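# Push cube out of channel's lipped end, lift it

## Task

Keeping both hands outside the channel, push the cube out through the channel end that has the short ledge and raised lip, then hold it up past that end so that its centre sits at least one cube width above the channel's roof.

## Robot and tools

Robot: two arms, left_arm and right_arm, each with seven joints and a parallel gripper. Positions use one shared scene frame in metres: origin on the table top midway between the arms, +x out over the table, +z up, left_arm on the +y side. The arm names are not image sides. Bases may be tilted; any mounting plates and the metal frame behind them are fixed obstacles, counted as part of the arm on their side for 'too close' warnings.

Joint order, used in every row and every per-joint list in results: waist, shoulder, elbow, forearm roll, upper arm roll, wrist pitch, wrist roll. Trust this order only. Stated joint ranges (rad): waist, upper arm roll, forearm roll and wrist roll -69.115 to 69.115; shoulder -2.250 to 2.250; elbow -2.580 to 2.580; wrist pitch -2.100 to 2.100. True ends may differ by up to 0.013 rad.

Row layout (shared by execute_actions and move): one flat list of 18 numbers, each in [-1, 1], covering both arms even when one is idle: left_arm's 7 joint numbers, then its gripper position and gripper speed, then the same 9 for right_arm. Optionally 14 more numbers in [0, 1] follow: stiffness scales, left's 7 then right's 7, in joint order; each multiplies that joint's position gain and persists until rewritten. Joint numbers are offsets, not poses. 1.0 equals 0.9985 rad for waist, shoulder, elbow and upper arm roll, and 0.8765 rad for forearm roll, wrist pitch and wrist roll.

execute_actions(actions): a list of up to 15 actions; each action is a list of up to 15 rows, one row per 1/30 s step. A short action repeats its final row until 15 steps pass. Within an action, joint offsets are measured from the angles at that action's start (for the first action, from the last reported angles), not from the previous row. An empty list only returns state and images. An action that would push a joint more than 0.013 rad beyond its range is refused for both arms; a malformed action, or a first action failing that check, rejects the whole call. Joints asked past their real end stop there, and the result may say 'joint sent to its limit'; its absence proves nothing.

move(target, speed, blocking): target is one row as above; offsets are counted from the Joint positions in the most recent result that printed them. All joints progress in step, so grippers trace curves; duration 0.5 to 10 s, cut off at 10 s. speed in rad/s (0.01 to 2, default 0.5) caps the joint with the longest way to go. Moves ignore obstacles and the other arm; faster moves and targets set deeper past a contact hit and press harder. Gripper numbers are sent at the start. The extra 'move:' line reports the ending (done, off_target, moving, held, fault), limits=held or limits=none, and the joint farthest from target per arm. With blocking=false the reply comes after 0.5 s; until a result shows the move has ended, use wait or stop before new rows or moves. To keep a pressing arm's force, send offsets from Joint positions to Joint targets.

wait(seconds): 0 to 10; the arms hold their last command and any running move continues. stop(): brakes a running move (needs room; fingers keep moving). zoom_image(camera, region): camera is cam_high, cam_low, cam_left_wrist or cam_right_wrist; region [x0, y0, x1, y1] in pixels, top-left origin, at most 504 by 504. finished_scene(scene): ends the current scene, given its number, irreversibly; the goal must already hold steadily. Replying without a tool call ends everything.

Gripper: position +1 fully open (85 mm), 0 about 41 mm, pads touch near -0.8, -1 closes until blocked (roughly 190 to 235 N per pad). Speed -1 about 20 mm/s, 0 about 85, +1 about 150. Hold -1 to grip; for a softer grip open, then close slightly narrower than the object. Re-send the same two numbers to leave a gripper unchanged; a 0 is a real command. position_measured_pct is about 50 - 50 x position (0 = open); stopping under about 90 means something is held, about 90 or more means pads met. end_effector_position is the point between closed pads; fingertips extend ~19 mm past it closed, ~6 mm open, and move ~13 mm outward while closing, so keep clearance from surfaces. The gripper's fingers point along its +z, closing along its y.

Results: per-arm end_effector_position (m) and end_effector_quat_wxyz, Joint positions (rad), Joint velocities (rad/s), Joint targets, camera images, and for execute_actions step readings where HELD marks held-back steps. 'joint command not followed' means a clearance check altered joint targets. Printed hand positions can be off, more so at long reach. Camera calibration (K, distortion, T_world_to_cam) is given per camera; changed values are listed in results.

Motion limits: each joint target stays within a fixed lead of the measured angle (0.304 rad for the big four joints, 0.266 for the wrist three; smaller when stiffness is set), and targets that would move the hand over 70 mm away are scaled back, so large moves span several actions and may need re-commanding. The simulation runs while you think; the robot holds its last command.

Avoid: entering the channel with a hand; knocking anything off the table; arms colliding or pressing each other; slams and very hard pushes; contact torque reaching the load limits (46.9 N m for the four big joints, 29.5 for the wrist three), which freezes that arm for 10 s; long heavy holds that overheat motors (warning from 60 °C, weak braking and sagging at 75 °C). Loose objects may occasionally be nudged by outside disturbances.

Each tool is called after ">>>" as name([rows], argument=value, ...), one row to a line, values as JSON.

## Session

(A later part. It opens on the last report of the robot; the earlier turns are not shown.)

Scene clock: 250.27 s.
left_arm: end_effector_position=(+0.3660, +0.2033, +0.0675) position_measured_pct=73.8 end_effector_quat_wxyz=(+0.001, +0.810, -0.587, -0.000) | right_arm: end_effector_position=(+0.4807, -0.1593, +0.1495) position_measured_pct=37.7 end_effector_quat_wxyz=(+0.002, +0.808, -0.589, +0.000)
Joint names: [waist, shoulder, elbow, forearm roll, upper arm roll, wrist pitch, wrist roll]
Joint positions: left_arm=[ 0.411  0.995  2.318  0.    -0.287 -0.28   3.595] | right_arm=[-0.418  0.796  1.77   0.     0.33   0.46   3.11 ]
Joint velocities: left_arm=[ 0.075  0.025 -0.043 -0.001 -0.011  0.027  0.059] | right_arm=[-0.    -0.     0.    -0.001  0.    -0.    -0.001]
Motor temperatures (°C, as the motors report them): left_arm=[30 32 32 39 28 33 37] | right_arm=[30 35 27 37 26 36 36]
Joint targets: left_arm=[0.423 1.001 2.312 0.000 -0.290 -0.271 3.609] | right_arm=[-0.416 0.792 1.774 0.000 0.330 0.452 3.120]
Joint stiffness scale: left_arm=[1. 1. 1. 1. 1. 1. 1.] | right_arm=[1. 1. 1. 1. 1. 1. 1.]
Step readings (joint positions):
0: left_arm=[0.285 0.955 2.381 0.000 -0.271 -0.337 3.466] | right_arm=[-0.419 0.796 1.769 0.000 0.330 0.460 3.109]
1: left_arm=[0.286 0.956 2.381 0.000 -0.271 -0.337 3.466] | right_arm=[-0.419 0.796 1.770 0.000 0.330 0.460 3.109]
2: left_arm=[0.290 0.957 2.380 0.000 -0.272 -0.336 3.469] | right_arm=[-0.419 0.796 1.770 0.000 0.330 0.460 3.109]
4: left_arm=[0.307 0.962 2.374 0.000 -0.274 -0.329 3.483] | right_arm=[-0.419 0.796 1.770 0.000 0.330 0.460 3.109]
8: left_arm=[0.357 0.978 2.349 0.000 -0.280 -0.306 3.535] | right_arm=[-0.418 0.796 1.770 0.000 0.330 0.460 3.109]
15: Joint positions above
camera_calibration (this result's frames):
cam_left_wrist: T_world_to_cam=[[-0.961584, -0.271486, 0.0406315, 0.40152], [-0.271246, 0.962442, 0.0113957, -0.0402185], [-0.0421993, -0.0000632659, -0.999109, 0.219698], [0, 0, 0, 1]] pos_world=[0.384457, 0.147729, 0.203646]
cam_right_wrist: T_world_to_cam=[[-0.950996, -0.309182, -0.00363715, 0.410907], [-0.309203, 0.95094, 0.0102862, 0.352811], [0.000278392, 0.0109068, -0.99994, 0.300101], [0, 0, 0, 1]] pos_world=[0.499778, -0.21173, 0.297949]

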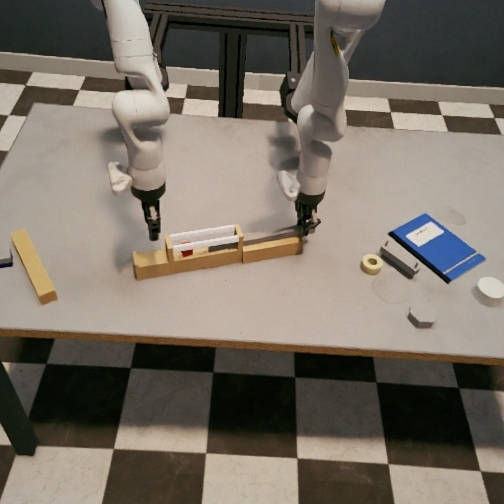

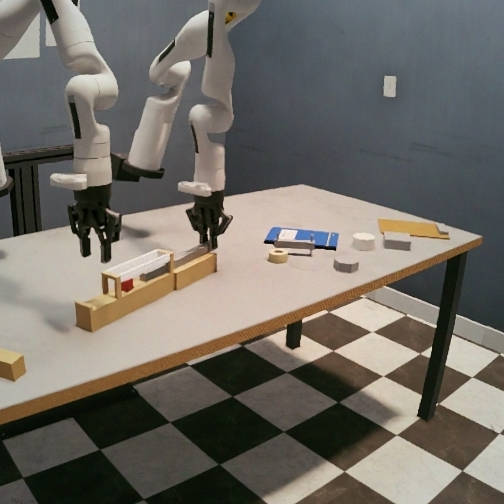

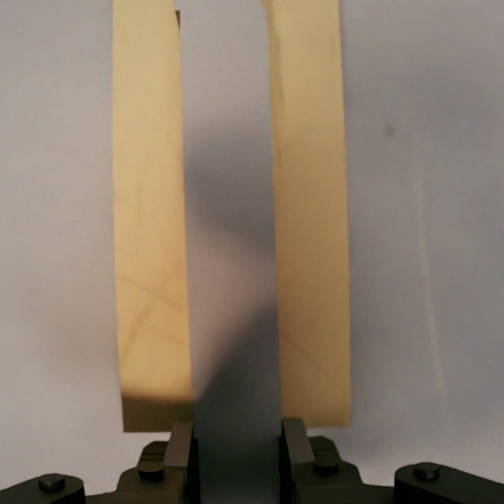

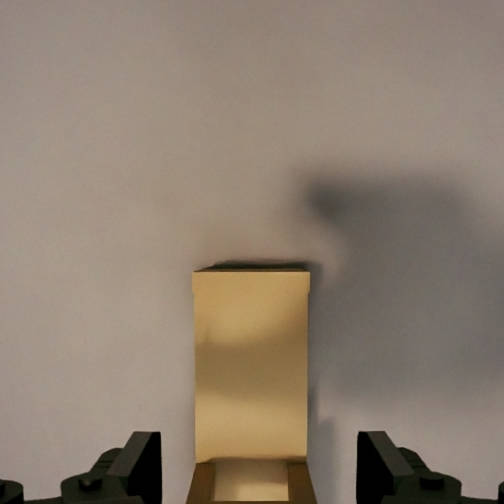

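>>> execute_actions([
  [[0.0244,0.0074,-0.008,0,-0.0034,0.0132,0.02,-1,0, 0,-0.002,0.002,0,0,-0.005,0.006,0.25,0],[0.0393,0.0091,-0.0128,0,-0.0044,0.0198,0.0294,-1,0, 0,-0.002,0.002,0,0,-0.005,0.006,0.25,0],[0.0542,0.0108,-0.0195,0,-0.0057,0.0293,0.0427,-1,0, 0,-0.002,0.002,0,0,-0.005,0.006,0.25,0],[0.0691,0.0124,-0.027,0,-0.0072,0.0398,0.0574,-1,0, 0,-0.002,0.002,0,0,-0.005,0.006,0.25,0],[0.084,0.0141,-0.0344,0,-0.0087,0.0503,0.0721,-1,0, 0,-0.002,0.002,0,0,-0.005,0.006,0.25,0],[0.0989,0.0158,-0.0418,0,-0.0102,0.0608,0.0868,-1,0, 0,-0.002,0.002,0,0,-0.005,0.006,0.25,0],[0.1126,0.0173,-0.0493,0,-0.0116,0.0712,0.1014,-1,0, 0,-0.002,0.002,0,0,-0.005,0.006,0.25,0],[0.125,0.0187,-0.056,0,-0.013,0.0807,0.1148,-1,0, 0,-0.002,0.002,0,0,-0.005,0.006,0.25,0],[0.1337,0.0197,-0.0621,0,-0.0142,0.0893,0.1268,-1,0, 0,-0.002,0.002,0,0,-0.005,0.006,0.25,0],[0.1362,0.02,-0.0668,0,-0.0152,0.096,0.1362,-1,0, 0,-0.002,0.002,0,0,-0.005,0.006,0.25,0],[0.1362,0.02,-0.0695,0,-0.0157,0.0998,0.1415,-1,0, 0,-0.002,0.002,0,0,-0.005,0.006,0.25,0],[0.1362,0.02,-0.0716,0,-0.0161,0.1026,0.1455,-1,0, 0,-0.002,0.002,0,0,-0.005,0.006,0.25,0],[0.1362,0.02,-0.0736,0,-0.0165,0.1055,0.1495,-1,0, 0,-0.002,0.002,0,0,-0.005,0.006,0.25,0]],
])

Scene clock: 266.97 s.
left_arm: end_effector_position=(+0.3780, +0.1648, +0.0672) position_measured_pct=73.8 end_effector_quat_wxyz=(+0.001, +0.809, -0.587, -0.000) | right_arm: end_effector_position=(+0.4807, -0.1593, +0.1495) position_measured_pct=37.7 end_effector_quat_wxyz=(+0.002, +0.808, -0.589, +0.000)
Joint names: [waist, shoulder, elbow, forearm roll, upper arm roll, wrist pitch, wrist roll]
Joint positions: left_arm=[ 0.535  1.01   2.25   0.    -0.299 -0.197  3.713] | right_arm=[-0.418  0.796  1.77   0.     0.33   0.46   3.11 ]
Joint velocities: left_arm=[ 0.069  0.008 -0.045  0.001 -0.011  0.039  0.054] | right_arm=[ 0.     0.    -0.001  0.    -0.     0.    -0.   ]
Motor temperatures (°C, as the motors report them): left_arm=[30 32 32 39 27 33 37] | right_arm=[30 35 27 37 26 36 36]
Joint targets: left_arm=[0.547 1.015 2.244 0.000 -0.303 -0.187 3.726] | right_arm=[-0.418 0.794 1.772 0.000 0.330 0.456 3.115]
Joint stiffness scale: left_arm=[1. 1. 1. 1. 1. 1. 1.] | right_arm=[1. 1. 1. 1. 1. 1. 1.]
Step readings (joint positions):
0: left_arm=[0.419 0.997 2.315 0.000 -0.287 -0.278 3.598] | right_arm=[-0.418 0.796 1.770 0.000 0.330 0.460 3.110]
1: left_arm=[0.420 0.997 2.315 0.000 -0.288 -0.278 3.599] | right_arm=[-0.418 0.796 1.770 0.000 0.330 0.460 3.110]
2: left_arm=[0.424 0.998 2.314 0.000 -0.288 -0.276 3.601] | right_arm=[-0.418 0.796 1.770 0.000 0.330 0.460 3.110]
4: left_arm=[0.439 1.000 2.307 0.000 -0.290 -0.266 3.614] | right_arm=[-0.418 0.796 1.770 0.000 0.330 0.460 3.110]
8: left_arm=[0.485 1.005 2.283 0.000 -0.294 -0.234 3.660] | right_arm=[-0.418 0.796 1.770 0.000 0.330 0.460 3.110]
15: Joint positions above
camera_calibration (this result's frames):
cam_left_wrist: T_world_to_cam=[[-0.961673, -0.271148, 0.0407921, 0.402584], [-0.270929, 0.962537, 0.0109183, -0.0000270654], [-0.0422244, -0.000551913, -0.999108, 0.219998], [0, 0, 0, 1]] pos_world=[0.396436, 0.109307, 0.20338]
cam_right_wrist: T_world_to_cam=[[-0.950998, -0.309177, -0.0036371, 0.410908], [-0.309198, 0.950942, 0.010286, 0.352812], [0.000278486, 0.0109065, -0.99994, 0.300102], [0, 0, 0, 1]] pos_world=[0.499778, -0.211733, 0.297949]

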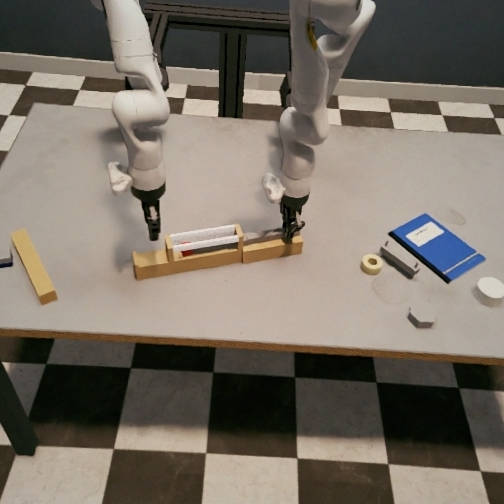

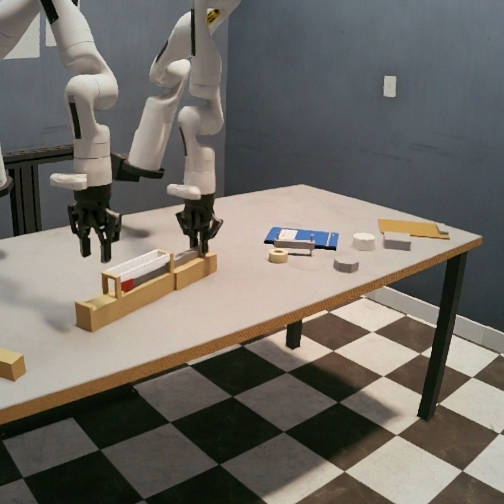

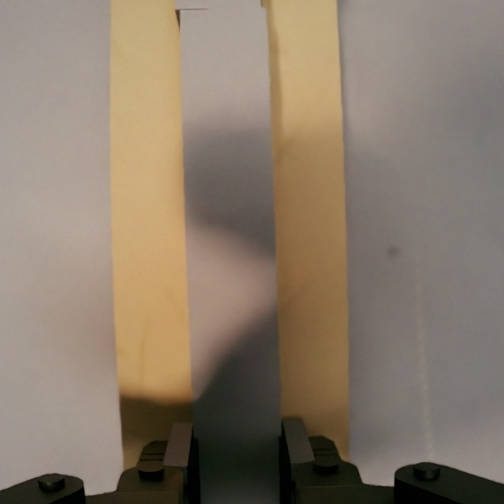

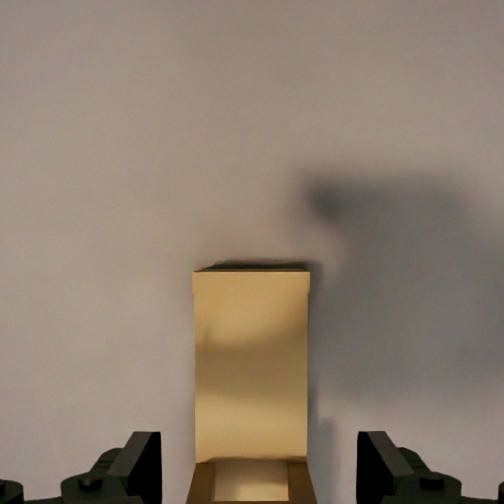

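>>> execute_actions([
  [[0.0224,0.0066,-0.0084,0,-0.0042,0.0145,0.0183,-1,0, 0,-0.002,0.002,0,0,-0.005,0.006,0.25,0],[0.0349,0.0085,-0.014,0,-0.0048,0.0217,0.0263,-1,0, 0,-0.002,0.002,0,0,-0.005,0.006,0.25,0],[0.0474,0.0104,-0.022,0,-0.0056,0.0321,0.0379,-1,0, 0,-0.002,0.002,0,0,-0.005,0.006,0.25,0],[0.0599,0.0124,-0.0308,0,-0.0065,0.0434,0.0505,-1,0, 0,-0.002,0.002,0,0,-0.005,0.006,0.25,0],[0.0724,0.0143,-0.0396,0,-0.0074,0.0548,0.0632,-1,0, 0,-0.002,0.002,0,0,-0.005,0.006,0.25,0],[0.0849,0.0162,-0.0485,0,-0.0082,0.0661,0.0759,-1,0, 0,-0.002,0.002,0,0,-0.005,0.006,0.25,0],[0.0964,0.018,-0.0573,0,-0.0091,0.0775,0.0886,-1,0, 0,-0.002,0.002,0,0,-0.005,0.006,0.25,0],[0.1068,0.0196,-0.0653,0,-0.0099,0.0878,0.1001,-1,0, 0,-0.002,0.002,0,0,-0.005,0.006,0.25,0],[0.1141,0.0207,-0.0725,0,-0.0106,0.0971,0.1105,-1,0, 0,-0.002,0.002,0,0,-0.005,0.006,0.25,0],[0.1162,0.021,-0.0781,0,-0.0112,0.1044,0.1186,-1,0, 0,-0.002,0.002,0,0,-0.005,0.006,0.25,0],[0.1162,0.021,-0.0813,0,-0.0115,0.1085,0.1232,-1,0, 0,-0.002,0.002,0,0,-0.005,0.006,0.25,0],[0.1162,0.021,-0.0837,0,-0.0118,0.1116,0.1266,-1,0, 0,-0.002,0.002,0,0,-0.005,0.006,0.25,0],[0.1162,0.021,-0.0861,0,-0.012,0.1147,0.1301,-1,0, 0,-0.002,0.002,0,0,-0.005,0.006,0.25,0]],
])

Scene clock: 283.73 s.
left_arm: end_effector_position=(+0.3902, +0.1267, +0.0670) position_measured_pct=73.8 end_effector_quat_wxyz=(+0.001, +0.809, -0.588, -0.000) | right_arm: end_effector_position=(+0.4807, -0.1593, +0.1495) position_measured_pct=37.7 end_effector_quat_wxyz=(+0.002, +0.808, -0.589, +0.000)
Joint names: [waist, shoulder, elbow, forearm roll, upper arm roll, wrist pitch, wrist roll]
Joint positions: left_arm=[ 0.64   1.027  2.171  0.    -0.307 -0.107  3.814] | right_arm=[-0.418  0.796  1.77   0.     0.33   0.46   3.11 ]
Joint velocities: left_arm=[ 0.058  0.007 -0.052 -0.001 -0.006  0.042  0.046] | right_arm=[ 0.001  0.    -0.    -0.001 -0.001  0.    -0.002]
Motor temperatures (°C, as the motors report them): left_arm=[30 32 32 39 27 33 37] | right_arm=[30 35 27 37 26 36 36]
Joint targets: left_arm=[0.651 1.031 2.164 0.000 -0.311 -0.097 3.827] | right_arm=[-0.418 0.794 1.772 0.000 0.330 0.456 3.115]
Joint stiffness scale: left_arm=[1. 1. 1. 1. 1. 1. 1.] | right_arm=[1. 1. 1. 1. 1. 1. 1.]
Step readings (joint positions):
0: left_arm=[0.543 1.011 2.247 0.000 -0.300 -0.195 3.716] | right_arm=[-0.418 0.796 1.770 0.000 0.330 0.460 3.110]
1: left_arm=[0.544 1.012 2.247 0.000 -0.300 -0.195 3.716] | right_arm=[-0.418 0.796 1.770 0.000 0.330 0.460 3.110]
2: left_arm=[0.547 1.012 2.246 0.000 -0.301 -0.193 3.718] | right_arm=[-0.418 0.796 1.770 0.000 0.330 0.460 3.110]
4: left_arm=[0.560 1.014 2.238 0.000 -0.302 -0.182 3.729] | right_arm=[-0.418 0.796 1.770 0.000 0.330 0.460 3.110]
8: left_arm=[0.599 1.021 2.209 0.000 -0.305 -0.146 3.769] | right_arm=[-0.418 0.796 1.770 0.000 0.330 0.460 3.110]
15: Joint positions above
camera_calibration (this result's frames):
cam_left_wrist: T_world_to_cam=[[-0.961993, -0.270035, 0.0406367, 0.403985], [-0.269776, 0.96285, 0.0118324, 0.0393572], [-0.0423222, 0.000419911, -0.999104, 0.22024], [0, 0, 0, 1]] pos_world=[0.408569, 0.0711026, 0.20316]
cam_right_wrist: T_world_to_cam=[[-0.950998, -0.309176, -0.00363681, 0.410908], [-0.309198, 0.950942, 0.0102861, 0.352812], [0.000278167, 0.0109066, -0.99994, 0.300102], [0, 0, 0, 1]] pos_world=[0.499778, -0.211733, 0.29795]

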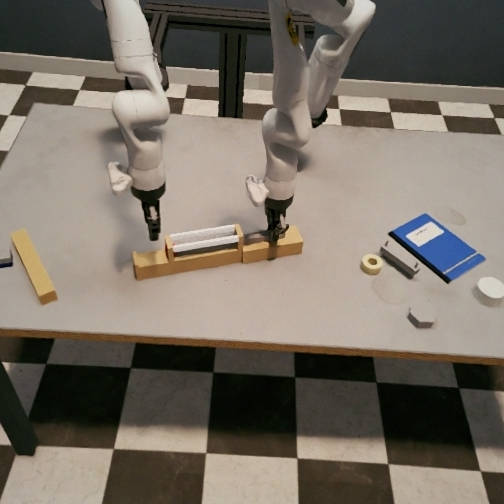

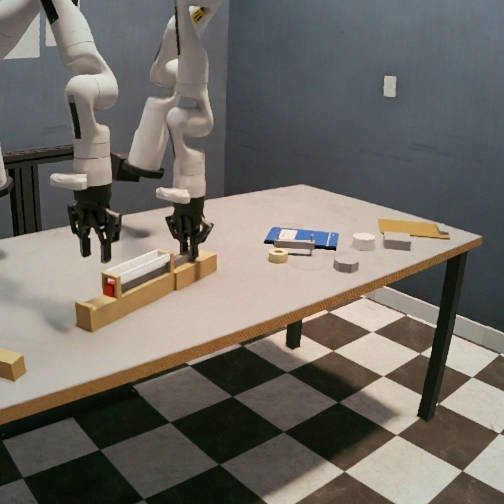

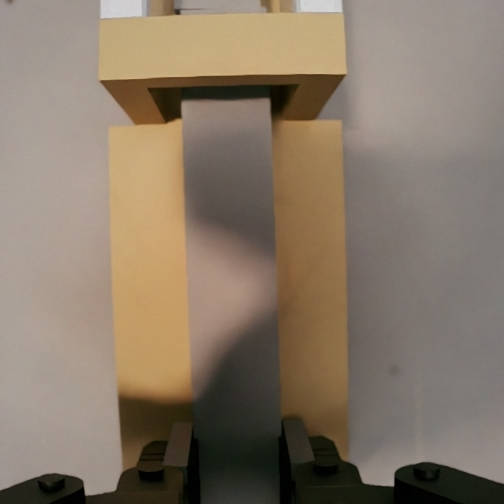

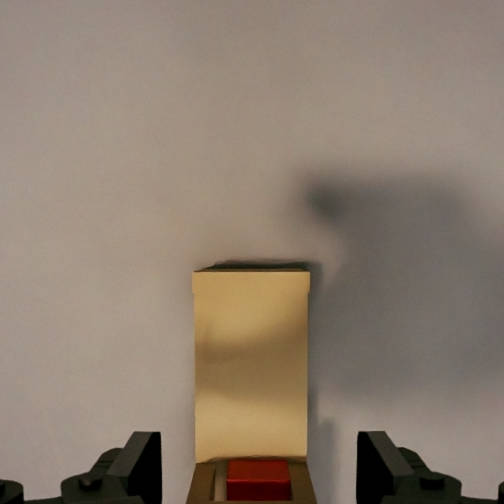

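>>> execute_actions([
  [[0.0206,0.0061,-0.01,0,-0.004,0.015,0.0181,-1,0, 0,-0.002,0.002,0,0,-0.005,0.006,0.25,0],[0.032,0.0086,-0.0171,0,-0.0043,0.0235,0.0258,-1,0, 0,-0.002,0.002,0,0,-0.005,0.006,0.25,0],[0.0435,0.0111,-0.0272,0,-0.0045,0.0356,0.0368,-1,0, 0,-0.002,0.002,0,0,-0.005,0.006,0.25,0],[0.055,0.0137,-0.0383,0,-0.0048,0.0489,0.0489,-1,0, 0,-0.002,0.002,0,0,-0.005,0.006,0.25,0],[0.0664,0.0162,-0.0494,0,-0.005,0.0622,0.061,-1,0, 0,-0.002,0.002,0,0,-0.005,0.006,0.25,0],[0.0779,0.0187,-0.0605,0,-0.0053,0.0755,0.0732,-1,0, 0,-0.002,0.002,0,0,-0.005,0.006,0.25,0],[0.0884,0.021,-0.0716,0,-0.0056,0.0888,0.0853,-1,0, 0,-0.002,0.002,0,0,-0.005,0.006,0.25,0],[0.098,0.0231,-0.0817,0,-0.0059,0.1009,0.0963,-1,0, 0,-0.002,0.002,0,0,-0.005,0.006,0.25,0],[0.1047,0.0246,-0.0908,0,-0.0061,0.1117,0.1062,-1,0, 0,-0.002,0.002,0,0,-0.005,0.006,0.25,0],[0.1066,0.025,-0.0979,0,-0.0063,0.1202,0.1139,-1,0, 0,-0.002,0.002,0,0,-0.005,0.006,0.25,0],[0.1066,0.025,-0.1019,0,-0.0064,0.125,0.1183,-1,0, 0,-0.002,0.002,0,0,-0.005,0.006,0.25,0],[0.1066,0.025,-0.105,0,-0.0065,0.1287,0.1216,-1,0, 0,-0.002,0.002,0,0,-0.005,0.006,0.25,0],[0.1066,0.025,-0.108,0,-0.0065,0.1323,0.1249,-1,0, 0,-0.002,0.002,0,0,-0.005,0.006,0.25,0]],
])

Scene clock: 299.37 s.
left_arm: end_effector_position=(+0.4040, +0.0838, +0.0673) position_measured_pct=73.8 end_effector_quat_wxyz=(+0.001, +0.809, -0.588, -0.000) | right_arm: end_effector_position=(+0.4807, -0.1593, +0.1495) position_measured_pct=37.7 end_effector_quat_wxyz=(+0.002, +0.808, -0.589, +0.000)
Joint names: [waist, shoulder, elbow, forearm roll, upper arm roll, wrist pitch, wrist roll]
Joint positions: left_arm=[ 0.737  1.048  2.071  0.    -0.311 -0.001  3.911] | right_arm=[-0.418  0.796  1.77   0.     0.33   0.46   3.11 ]
Joint velocities: left_arm=[ 0.053  0.013 -0.067  0.001  0.001  0.046  0.044] | right_arm=[ 0.001  0.    -0.001  0.     0.     0.    -0.   ]
Motor temperatures (°C, as the motors report them): left_arm=[30 32 32 39 27 33 37] | right_arm=[30 35 27 37 26 36 36]
Joint targets: left_arm=[0.747 1.052 2.063 0.000 -0.314 0.009 3.923] | right_arm=[-0.418 0.794 1.772 0.000 0.330 0.456 3.115]
Joint stiffness scale: left_arm=[1. 1. 1. 1. 1. 1. 1.] | right_arm=[1. 1. 1. 1. 1. 1. 1.]
Step readings (joint positions):
0: left_arm=[0.647 1.028 2.168 0.000 -0.308 -0.104 3.816] | right_arm=[-0.418 0.796 1.770 0.000 0.330 0.460 3.110]
1: left_arm=[0.648 1.028 2.167 0.000 -0.308 -0.104 3.817] | right_arm=[-0.418 0.796 1.770 0.000 0.330 0.460 3.110]
2: left_arm=[0.651 1.029 2.166 0.000 -0.309 -0.101 3.819] | right_arm=[-0.418 0.796 1.770 0.000 0.330 0.460 3.110]
4: left_arm=[0.663 1.032 2.156 0.000 -0.310 -0.089 3.830] | right_arm=[-0.418 0.796 1.770 0.000 0.330 0.460 3.110]
8: left_arm=[0.699 1.039 2.119 0.000 -0.310 -0.047 3.868] | right_arm=[-0.418 0.796 1.770 0.000 0.330 0.460 3.110]
15: Joint positions above
camera_calibration (this result's frames):
cam_left_wrist: T_world_to_cam=[[-0.962087, -0.269762, 0.0402098, 0.405783], [-0.269499, 0.962927, 0.011923, 0.0842788], [-0.0419354, 0.000634509, -0.99912, 0.22096], [0, 0, 0, 1]] pos_world=[0.422378, 0.0281704, 0.203444]
cam_right_wrist: T_world_to_cam=[[-0.950998, -0.309176, -0.00363718, 0.410908], [-0.309198, 0.950942, 0.0102861, 0.352812], [0.00027853, 0.0109067, -0.99994, 0.300102], [0, 0, 0, 1]] pos_world=[0.499778, -0.211733, 0.29795]

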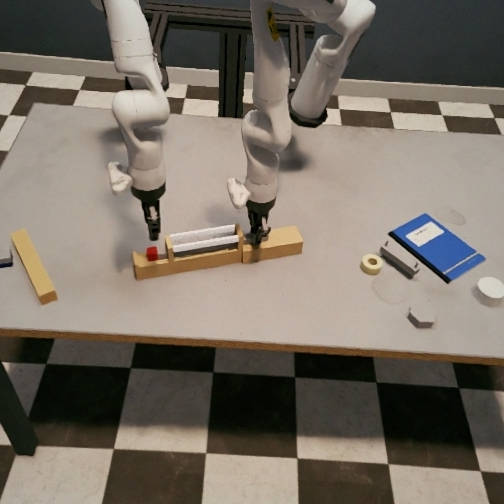

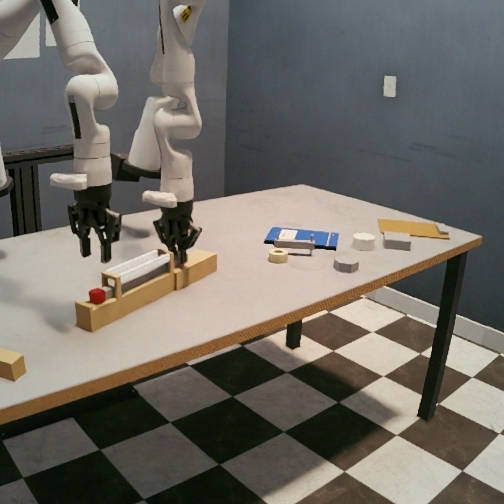

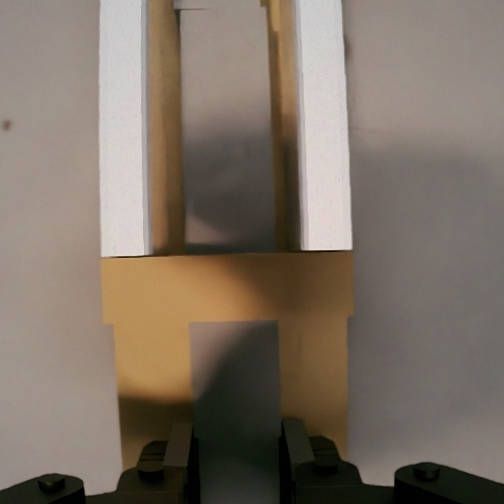

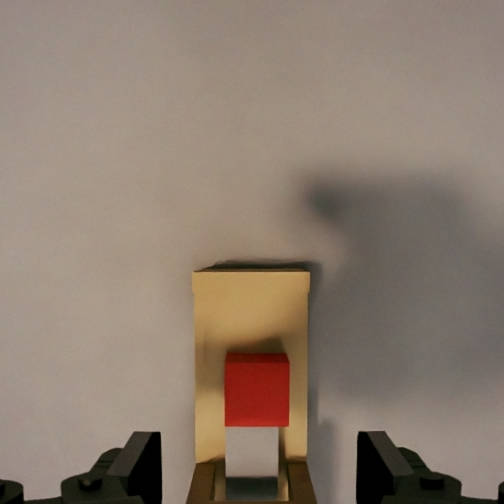

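>>> execute_actions(actions=[])

>>> zoom_image(camera="cam_right_wrist", region=[130, 252, 382, 504])

Scene clock: 305.37 s.
left_arm: end_effector_position=(+0.4048, +0.0810, +0.0675) position_measured_pct=73.8 end_effector_quat_wxyz=(+0.000, +0.808, -0.589, +0.001) | right_arm: end_effector_position=(+0.4807, -0.1593, +0.1495) position_measured_pct=37.7 end_effector_quat_wxyz=(+0.002, +0.808, -0.589, +0.000)
Joint names: [waist, shoulder, elbow, forearm roll, upper arm roll, wrist pitch, wrist roll]
Joint positions: left_arm=[ 0.743  1.049  2.067  0.    -0.311  0.001  3.913] | right_arm=[-0.418  0.796  1.77   0.     0.33   0.46   3.11 ]
Joint velocities: left_arm=[-0.    -0.001  0.     0.001  0.002 -0.002 -0.002] | right_arm=[ 0.     0.    -0.001 -0.    -0.001  0.    -0.001]
Motor temperatures (°C, as the motors report them): left_arm=[30 32 32 39 27 33 37] | right_arm=[30 35 27 37 26 36 36]
Joint targets: left_arm=[0.747 1.052 2.063 0.000 -0.314 0.009 3.923] | right_arm=[-0.418 0.794 1.772 0.000 0.330 0.456 3.115]
Joint stiffness scale: left_arm=[1. 1. 1. 1. 1. 1. 1.] | right_arm=[1. 1. 1. 1. 1. 1. 1.]
camera_calibration (this result's frames):
cam_left_wrist: T_world_to_cam=[[-0.963147, -0.266173, 0.0387224, 0.405961], [-0.26596, 0.963925, 0.0106303, 0.085765], [-0.040155, -0.0000600771, -0.999193, 0.220542], [0, 0, 0, 1]] pos_world=[0.422667, 0.0253981, 0.203732]
cam_right_wrist: T_world_to_cam=[[-0.950998, -0.309176, -0.00363714, 0.410908], [-0.309198, 0.950942, 0.0102861, 0.352812], [0.000278477, 0.0109067, -0.99994, 0.300102], [0, 0, 0, 1]] pos_world=[0.499778, -0.211733, 0.29795]

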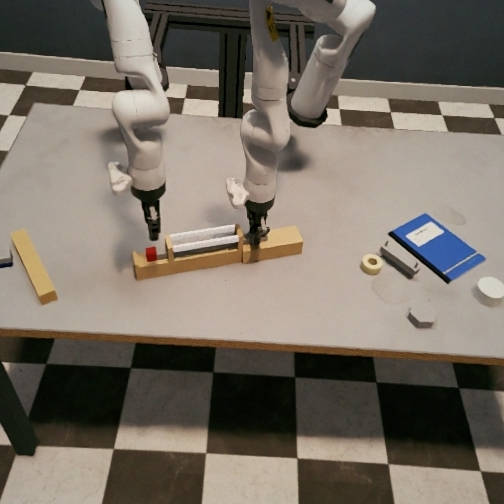

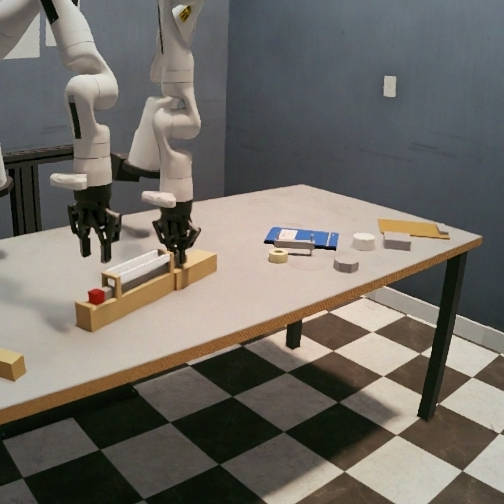

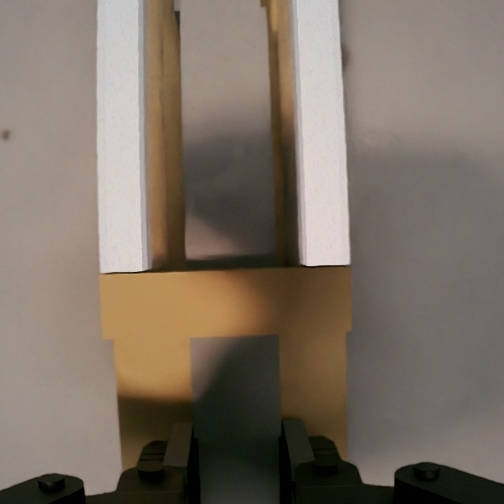

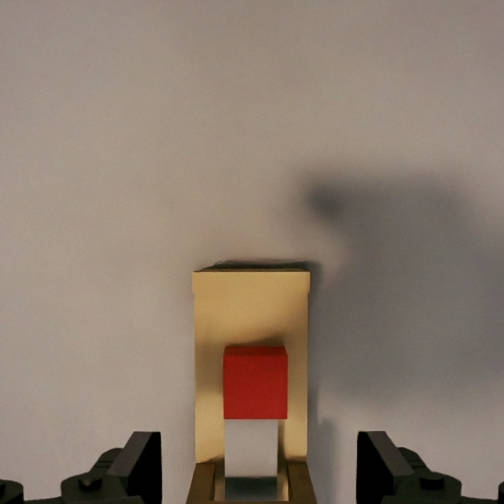

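Region (130, 252, 382, 504) of cam_right_wrist's 504x504 image, scaled by 2.000.

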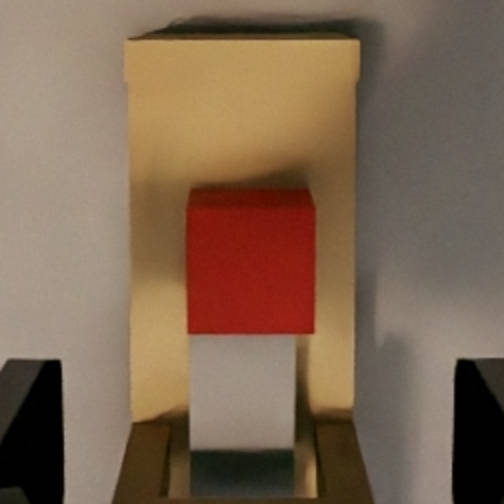

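>>> execute_actions([
  [[0,0,0,0,0,0,0,-1,0, 0.0119,0.0207,-0.0044,0,-0.0045,-0.0139,0.0115,0.25,0],[0,0,0,0,0,0,0,-1,0, 0.0227,0.0419,-0.0078,0,-0.0081,-0.0253,0.0126,0.25,0],[0,0,0,0,0,0,0,-1,0, 0.0334,0.0631,-0.0126,0,-0.0133,-0.0417,0.014,0.25,0],[0,0,0,0,0,0,0,-1,0, 0.0441,0.0844,-0.0179,0,-0.0189,-0.0596,0.016,0.25,0],[0,0,0,0,0,0,0,-1,0, 0.0549,0.1056,-0.0232,0,-0.0245,-0.0776,0.018,0.25,0],[0,0,0,0,0,0,0,-1,0, 0.0656,0.1268,-0.0284,0,-0.0302,-0.0955,0.0195,0.25,0],[0,0,0,0,0,0,0,-1,0, 0.0754,0.1463,-0.0337,0,-0.0358,-0.1135,0.021,0.25,0],[0,0,0,0,0,0,0,-1,0, 0.0844,0.164,-0.0385,0,-0.041,-0.1298,0.023,0.25,0],[0,0,0,0,0,0,0,-1,0, 0.0906,0.1764,-0.0428,0,-0.0456,-0.1445,0.024,0.25,0],[0,0,0,0,0,0,0,-1,0, 0.0924,0.1799,-0.0462,0,-0.0492,-0.156,0.0255,0.25,0],[0,0,0,0,0,0,0,-1,0, 0.0924,0.1799,-0.0481,0,-0.0512,-0.1625,0.026,0.25,0],[0,0,0,0,0,0,0,-1,0, 0.0924,0.1799,-0.0496,0,-0.0528,-0.1674,0.0265,0.25,0],[0,0,0,0,0,0,0,-1,0, 0.0924,0.1799,-0.051,0,-0.0543,-0.1723,0.027,0.25,0]],
])

Scene clock: 324.53 s.
left_arm: end_effector_position=(+0.4048, +0.0810, +0.0675) position_measured_pct=73.8 end_effector_quat_wxyz=(+0.000, +0.808, -0.589, +0.001) | right_arm: end_effector_position=(+0.4843, -0.1630, +0.0709) position_measured_pct=37.7 end_effector_quat_wxyz=(-0.002, +0.808, -0.589, +0.000)
Joint names: [waist, shoulder, elbow, forearm roll, upper arm roll, wrist pitch, wrist roll]
Joint positions: left_arm=[ 0.743  1.049  2.067  0.    -0.311  0.001  3.913] | right_arm=[-0.334  0.961  1.726  0.     0.28   0.321  3.122]
Joint velocities: left_arm=[ 0.     0.    -0.    -0.    -0.     0.001 -0.001] | right_arm=[ 0.05   0.096 -0.036 -0.001 -0.023 -0.068  0.008]
Motor temperatures (°C, as the motors report them): left_arm=[30 32 32 39 27 33 37] | right_arm=[30 35 27 37 26 36 36]
Joint targets: left_arm=[0.743 1.049 2.067 0.000 -0.311 0.001 3.913] | right_arm=[-0.326 0.976 1.719 0.000 0.276 0.309 3.133]
Joint stiffness scale: left_arm=[1. 1. 1. 1. 1. 1. 1.] | right_arm=[1. 1. 1. 1. 1. 1. 1.]
Step readings (joint positions):
0: left_arm=[0.743 1.049 2.067 0.000 -0.311 0.001 3.913] | right_arm=[-0.418 0.796 1.770 0.000 0.330 0.460 3.110]
1: left_arm=[0.743 1.049 2.067 0.000 -0.311 0.001 3.913] | right_arm=[-0.418 0.797 1.770 0.000 0.330 0.460 3.110]
2: left_arm=[0.743 1.049 2.067 0.000 -0.311 0.001 3.913] | right_arm=[-0.415 0.801 1.769 0.000 0.329 0.457 3.110]
4: left_arm=[0.743 1.049 2.067 0.000 -0.311 0.001 3.913] | right_arm=[-0.404 0.822 1.765 0.000 0.323 0.442 3.111]
8: left_arm=[0.743 1.049 2.067 0.000 -0.311 0.001 3.913] | right_arm=[-0.370 0.888 1.748 0.000 0.303 0.386 3.116]
15: Joint positions above
camera_calibration (this result's frames):
cam_left_wrist: T_world_to_cam=[[-0.963148, -0.266171, 0.0387218, 0.405962], [-0.265959, 0.963926, 0.0106306, 0.0857646], [-0.0401545, -0.0000595658, -0.999193, 0.220541], [0, 0, 0, 1]] pos_world=[0.422667, 0.0253978, 0.203732]
cam_right_wrist: T_world_to_cam=[[-0.95083, -0.309559, -0.00977502, 0.413243], [-0.309673, 0.950741, 0.0139452, 0.358227], [0.00497666, 0.0162865, -0.999855, 0.220143], [0, 0, 0, 1]] pos_world=[0.502762, -0.216243, 0.219155]

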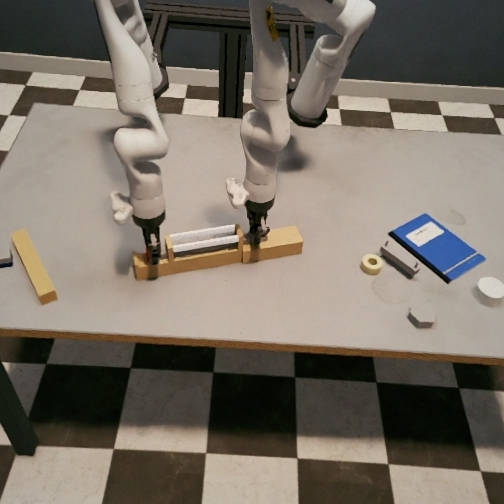

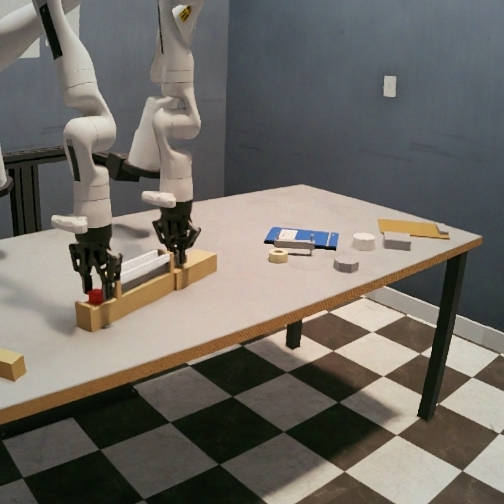

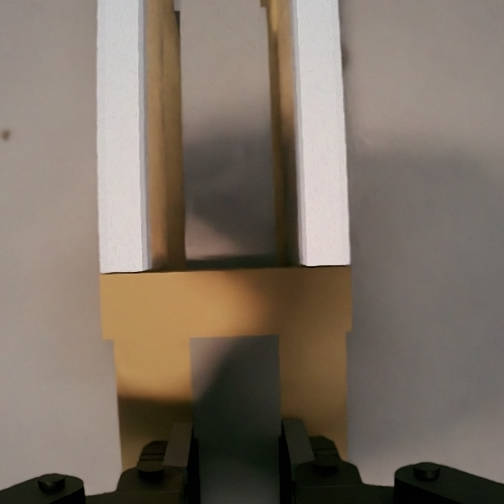

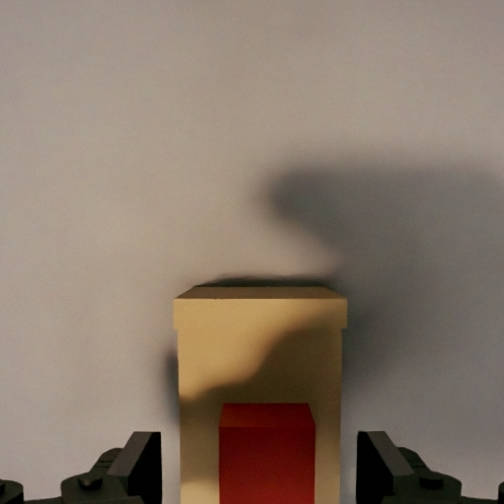

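>>> execute_actions(actions=[])

Scene clock: 325.43 s.
left_arm: end_effector_position=(+0.4048, +0.0810, +0.0675) position_measured_pct=73.8 end_effector_quat_wxyz=(+0.000, +0.808, -0.589, +0.001) | right_arm: end_effector_position=(+0.4828, -0.1654, +0.0658) position_measured_pct=37.7 end_effector_quat_wxyz=(+0.001, +0.808, -0.590, -0.001)
Joint names: [waist, shoulder, elbow, forearm roll, upper arm roll, wrist pitch, wrist roll]
Joint positions: left_arm=[ 0.743  1.049  2.067  0.    -0.311  0.001  3.913] | right_arm=[-0.328  0.972  1.723  0.     0.279  0.318  3.123]
Joint velocities: left_arm=[ 0.    -0.     0.001  0.001  0.001 -0.    -0.003] | right_arm=[ 0.    -0.001  0.002 -0.    -0.    -0.    -0.001]
Motor temperatures (°C, as the motors report them): left_arm=[30 32 32 39 27 33 37] | right_arm=[30 35 27 37 26 36 36]
Joint targets: left_arm=[0.743 1.049 2.067 0.000 -0.311 0.001 3.913] | right_arm=[-0.326 0.976 1.719 0.000 0.276 0.309 3.133]
Joint stiffness scale: left_arm=[1. 1. 1. 1. 1. 1. 1.] | right_arm=[1. 1. 1. 1. 1. 1. 1.]
camera_calibration (this result's frames):
cam_left_wrist: T_world_to_cam=[[-0.963148, -0.266171, 0.0387221, 0.405961], [-0.265959, 0.963926, 0.0106309, 0.0857645], [-0.0401548, -0.0000593737, -0.999193, 0.220541], [0, 0, 0, 1]] pos_world=[0.422666, 0.0253977, 0.203732]
cam_right_wrist: T_world_to_cam=[[-0.951555, -0.307448, -0.00441609, 0.411368], [-0.30748, 0.951473, 0.0124701, 0.359307], [0.000367887, 0.0132238, -0.999912, 0.216821], [0, 0, 0, 1]] pos_world=[0.501839, -0.218264, 0.214138]

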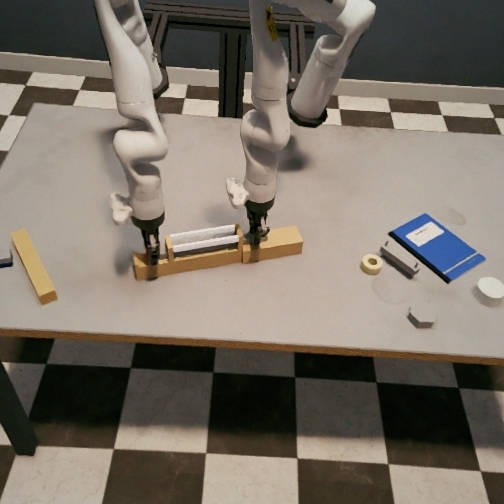

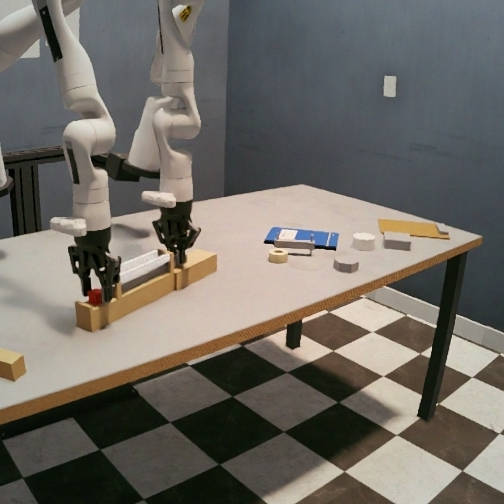

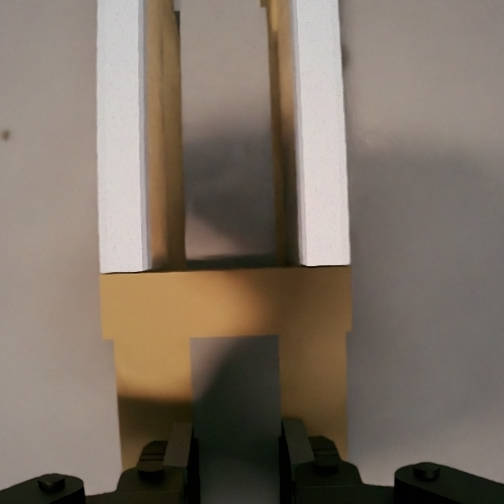

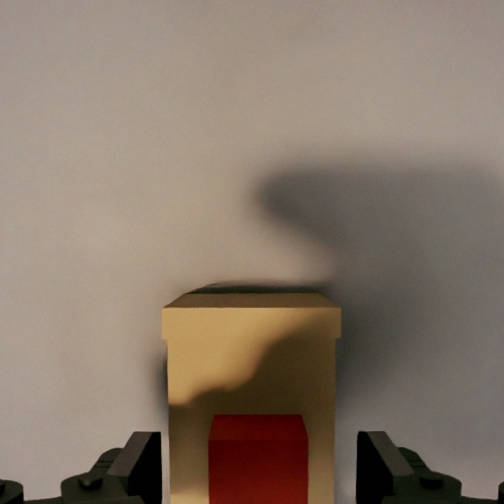

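Centred. Close the gripper.

>>> execute_actions([
  [[0,0,0,0,0,0,0,-1,0, 0,0,0,0,0,0,0,-1,0]],
])

Scene clock: 328.07 s.
left_arm: end_effector_position=(+0.4048, +0.0810, +0.0675) position_measured_pct=73.8 end_effector_quat_wxyz=(+0.000, +0.808, -0.589, +0.001) | right_arm: end_effector_position=(+0.4831, -0.1654, +0.0661) position_measured_pct=68.7 end_effector_quat_wxyz=(+0.001, +0.808, -0.590, -0.000)
Joint names: [waist, shoulder, elbow, forearm roll, upper arm roll, wrist pitch, wrist roll]
Joint positions: left_arm=[ 0.743  1.049  2.067  0.    -0.311  0.001  3.913] | right_arm=[-0.328  0.971  1.723  0.     0.279  0.318  3.123]
Joint velocities: left_arm=[ 0.    -0.     0.     0.001  0.    -0.     0.   ] | right_arm=[ 0.001  0.001 -0.    -0.    -0.    -0.    -0.001]
Motor temperatures (°C, as the motors report them): left_arm=[30 32 32 39 27 33 37] | right_arm=[30 35 27 37 26 36 36]
Joint targets: left_arm=[0.743 1.049 2.067 0.000 -0.311 0.001 3.913] | right_arm=[-0.328 0.972 1.723 0.000 0.279 0.318 3.123]
Joint stiffness scale: left_arm=[1. 1. 1. 1. 1. 1. 1.] | right_arm=[1. 1. 1. 1. 1. 1. 1.]
Step readings (joint positions):
0: left_arm=[0.743 1.049 2.067 0.000 -0.311 0.001 3.913] | right_arm=[-0.328 0.972 1.723 0.000 0.279 0.318 3.123]
1: left_arm=[0.743 1.049 2.067 0.000 -0.311 0.001 3.913] | right_arm=[-0.328 0.972 1.723 0.000 0.279 0.318 3.123]
2: left_arm=[0.743 1.049 2.067 0.000 -0.311 0.001 3.913] | right_arm=[-0.328 0.972 1.723 0.000 0.279 0.318 3.123]
4: left_arm=[0.743 1.049 2.067 0.000 -0.311 0.001 3.913] | right_arm=[-0.328 0.972 1.723 0.000 0.279 0.318 3.123]
8: left_arm=[0.743 1.049 2.067 0.000 -0.311 0.001 3.913] | right_arm=[-0.328 0.972 1.723 0.000 0.279 0.318 3.123]
15: Joint positions above
camera_calibration (this result's frames):
cam_left_wrist: T_world_to_cam=[[-0.963148, -0.266171, 0.038722, 0.405961], [-0.265959, 0.963926, 0.0106308, 0.0857645], [-0.0401547, -0.0000593931, -0.999193, 0.220541], [0, 0, 0, 1]] pos_world=[0.422666, 0.0253978, 0.203732]
cam_right_wrist: T_world_to_cam=[[-0.951595, -0.307313, -0.00496347, 0.411677], [-0.307352, 0.951513, 0.0125504, 0.359277], [0.000865913, 0.0134684, -0.999909, 0.216876], [0, 0, 0, 1]] pos_world=[0.501987, -0.218264, 0.214391]

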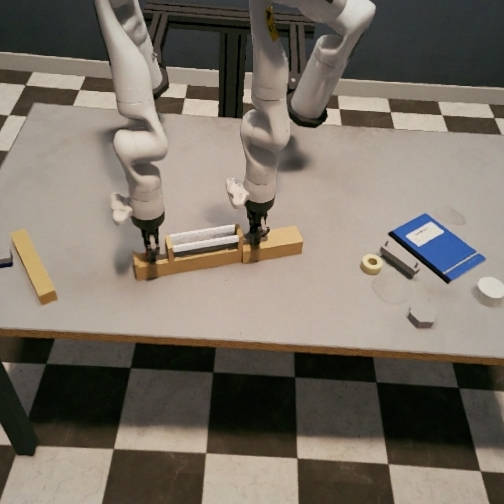

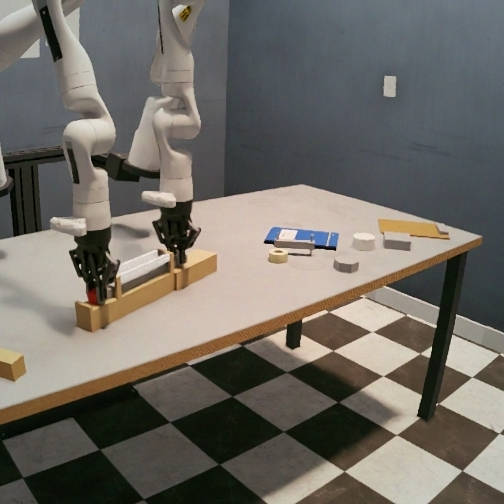

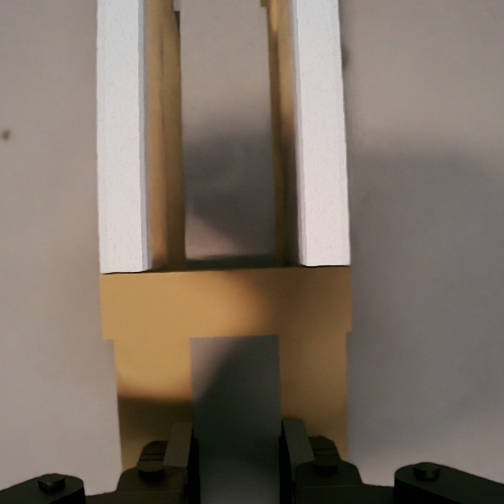

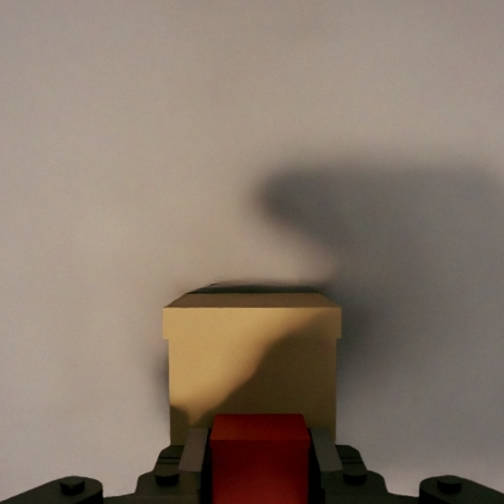

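>>> execute_actions([
  [[0,0,0,0,0,0,0,-1,0, 0.002,-0.015,0.002,0,0.002,0.008,0.005,-1,0],[0,0,0,0,0,0,0,-1,0, 0.005,-0.036,0.005,0,0.004,0.02,0.014,-1,0],[0,0,0,0,0,0,0,-1,0, 0.009,-0.06,0.009,0,0.008,0.036,0.025,-1,0],[0,0,0,0,0,0,0,-1,0, 0.014,-0.086,0.014,0,0.013,0.055,0.039,-1,0],[0,0,0,0,0,0,0,-1,0, 0.019,-0.112,0.02,0,0.018,0.075,0.053,-1,0],[0,0,0,0,0,0,0,-1,0, 0.024,-0.138,0.026,0,0.024,0.096,0.068,-1,0],[0,0,0,0,0,0,0,-1,0, 0.029,-0.163,0.032,0,0.03,0.117,0.083,-1,0],[0,0,0,0,0,0,0,-1,0, 0.034,-0.187,0.038,0,0.035,0.137,0.098,-1,0],[0,0,0,0,0,0,0,-1,0, 0.039,-0.208,0.043,0,0.04,0.156,0.111,-1,0],[0,0,0,0,0,0,0,-1,0, 0.043,-0.226,0.048,0,0.045,0.173,0.123,-1,0],[0,0,0,0,0,0,0,-1,0, 0.046,-0.238,0.052,0,0.049,0.187,0.133,-1,0],[0,0,0,0,0,0,0,-1,0, 0.049,-0.245,0.055,0,0.052,0.198,0.141,-1,0],[0,0,0,0,0,0,0,-1,0, 0.051,-0.247,0.057,0,0.054,0.205,0.147,-1,0],[0,0,0,0,0,0,0,-1,0, 0.052,-0.247,0.058,0,0.055,0.21,0.15,-1,0]],
])

Scene clock: 335.77 s.
left_arm: end_effector_position=(+0.4048, +0.0810, +0.0675) position_measured_pct=73.8 end_effector_quat_wxyz=(+0.000, +0.808, -0.589, +0.001) | right_arm: end_effector_position=(+0.4909, -0.2285, +0.1553) position_measured_pct=68.7 end_effector_quat_wxyz=(+0.012, +0.805, -0.593, -0.001)
Joint names: [waist, shoulder, elbow, forearm roll, upper arm roll, wrist pitch, wrist roll]
Joint positions: left_arm=[ 0.743  1.049  2.067  0.    -0.311  0.001  3.913] | right_arm=[-0.286  0.753  1.772  0.     0.33   0.485  3.238]
Joint velocities: left_arm=[ 0.     0.     0.001 -0.001 -0.001 -0.001  0.002] | right_arm=[ 0.072 -0.225  0.062 -0.002  0.046  0.153  0.106]
Motor temperatures (°C, as the motors report them): left_arm=[30 32 32 39 27 33 37] | right_arm=[30 35 27 37 26 36 36]
Joint targets: left_arm=[0.743 1.049 2.067 0.000 -0.311 0.001 3.913] | right_arm=[-0.277 0.725 1.781 0.000 0.334 0.502 3.254]
Joint stiffness scale: left_arm=[1. 1. 1. 1. 1. 1. 1.] | right_arm=[1. 1. 1. 1. 1. 1. 1.]
Step readings (joint positions):
0: left_arm=[0.743 1.049 2.067 0.000 -0.311 0.001 3.913] | right_arm=[-0.328 0.971 1.723 0.000 0.279 0.318 3.123]
1: left_arm=[0.743 1.049 2.067 0.000 -0.311 0.001 3.913] | right_arm=[-0.328 0.970 1.723 0.000 0.279 0.318 3.123]
2: left_arm=[0.743 1.049 2.067 0.000 -0.311 0.001 3.913] | right_arm=[-0.328 0.967 1.724 0.000 0.279 0.318 3.123]
4: left_arm=[0.743 1.049 2.067 0.000 -0.311 0.001 3.913] | right_arm=[-0.326 0.948 1.726 0.000 0.280 0.331 3.129]
8: left_arm=[0.743 1.049 2.067 0.000 -0.311 0.001 3.913] | right_arm=[-0.314 0.873 1.743 0.000 0.299 0.391 3.171]
15: Joint positions above
camera_calibration (this result's frames):
cam_left_wrist: T_world_to_cam=[[-0.963148, -0.266172, 0.038722, 0.405961], [-0.265959, 0.963926, 0.0106307, 0.0857646], [-0.0401547, -0.0000595064, -0.999193, 0.220541], [0, 0, 0, 1]] pos_world=[0.422666, 0.0253978, 0.203732]
cam_right_wrist: T_world_to_cam=[[-0.954204, -0.298862, 0.0132443, 0.400552], [-0.298891, 0.954287, -0.000208651, 0.41909], [-0.0125765, -0.00415769, -0.999912, 0.309487], [0, 0, 0, 1]] pos_world=[0.511363, -0.278936, 0.304242]

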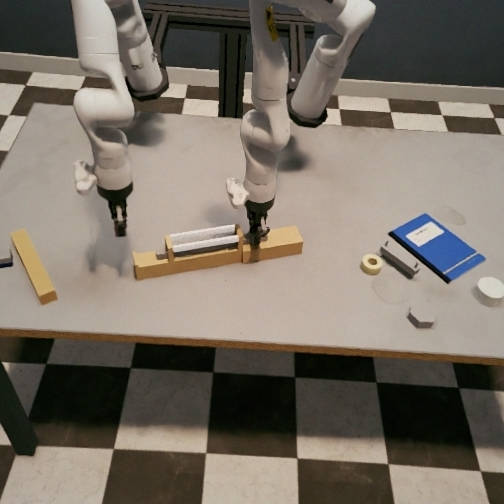

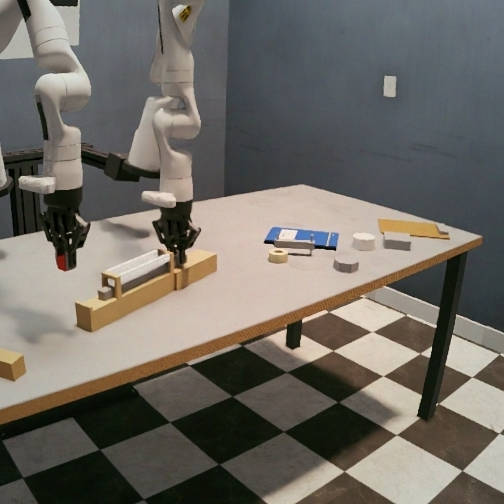

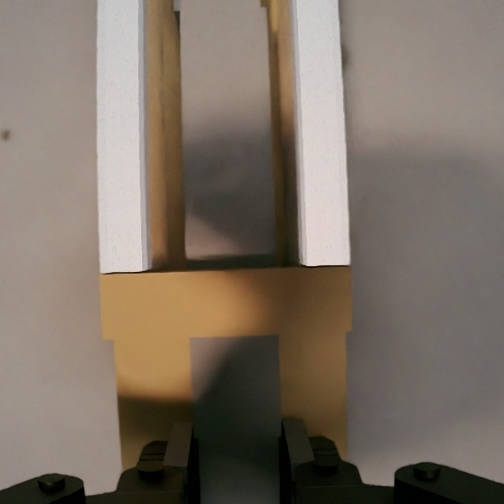

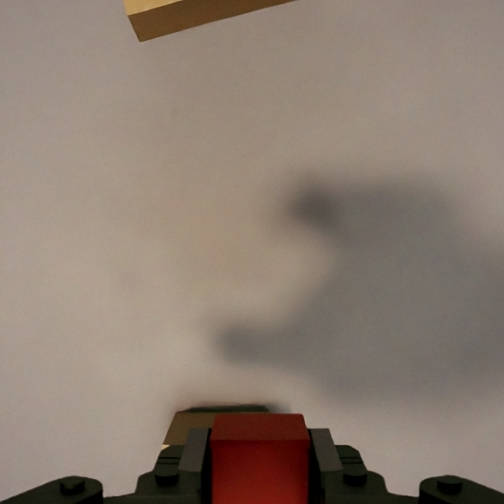

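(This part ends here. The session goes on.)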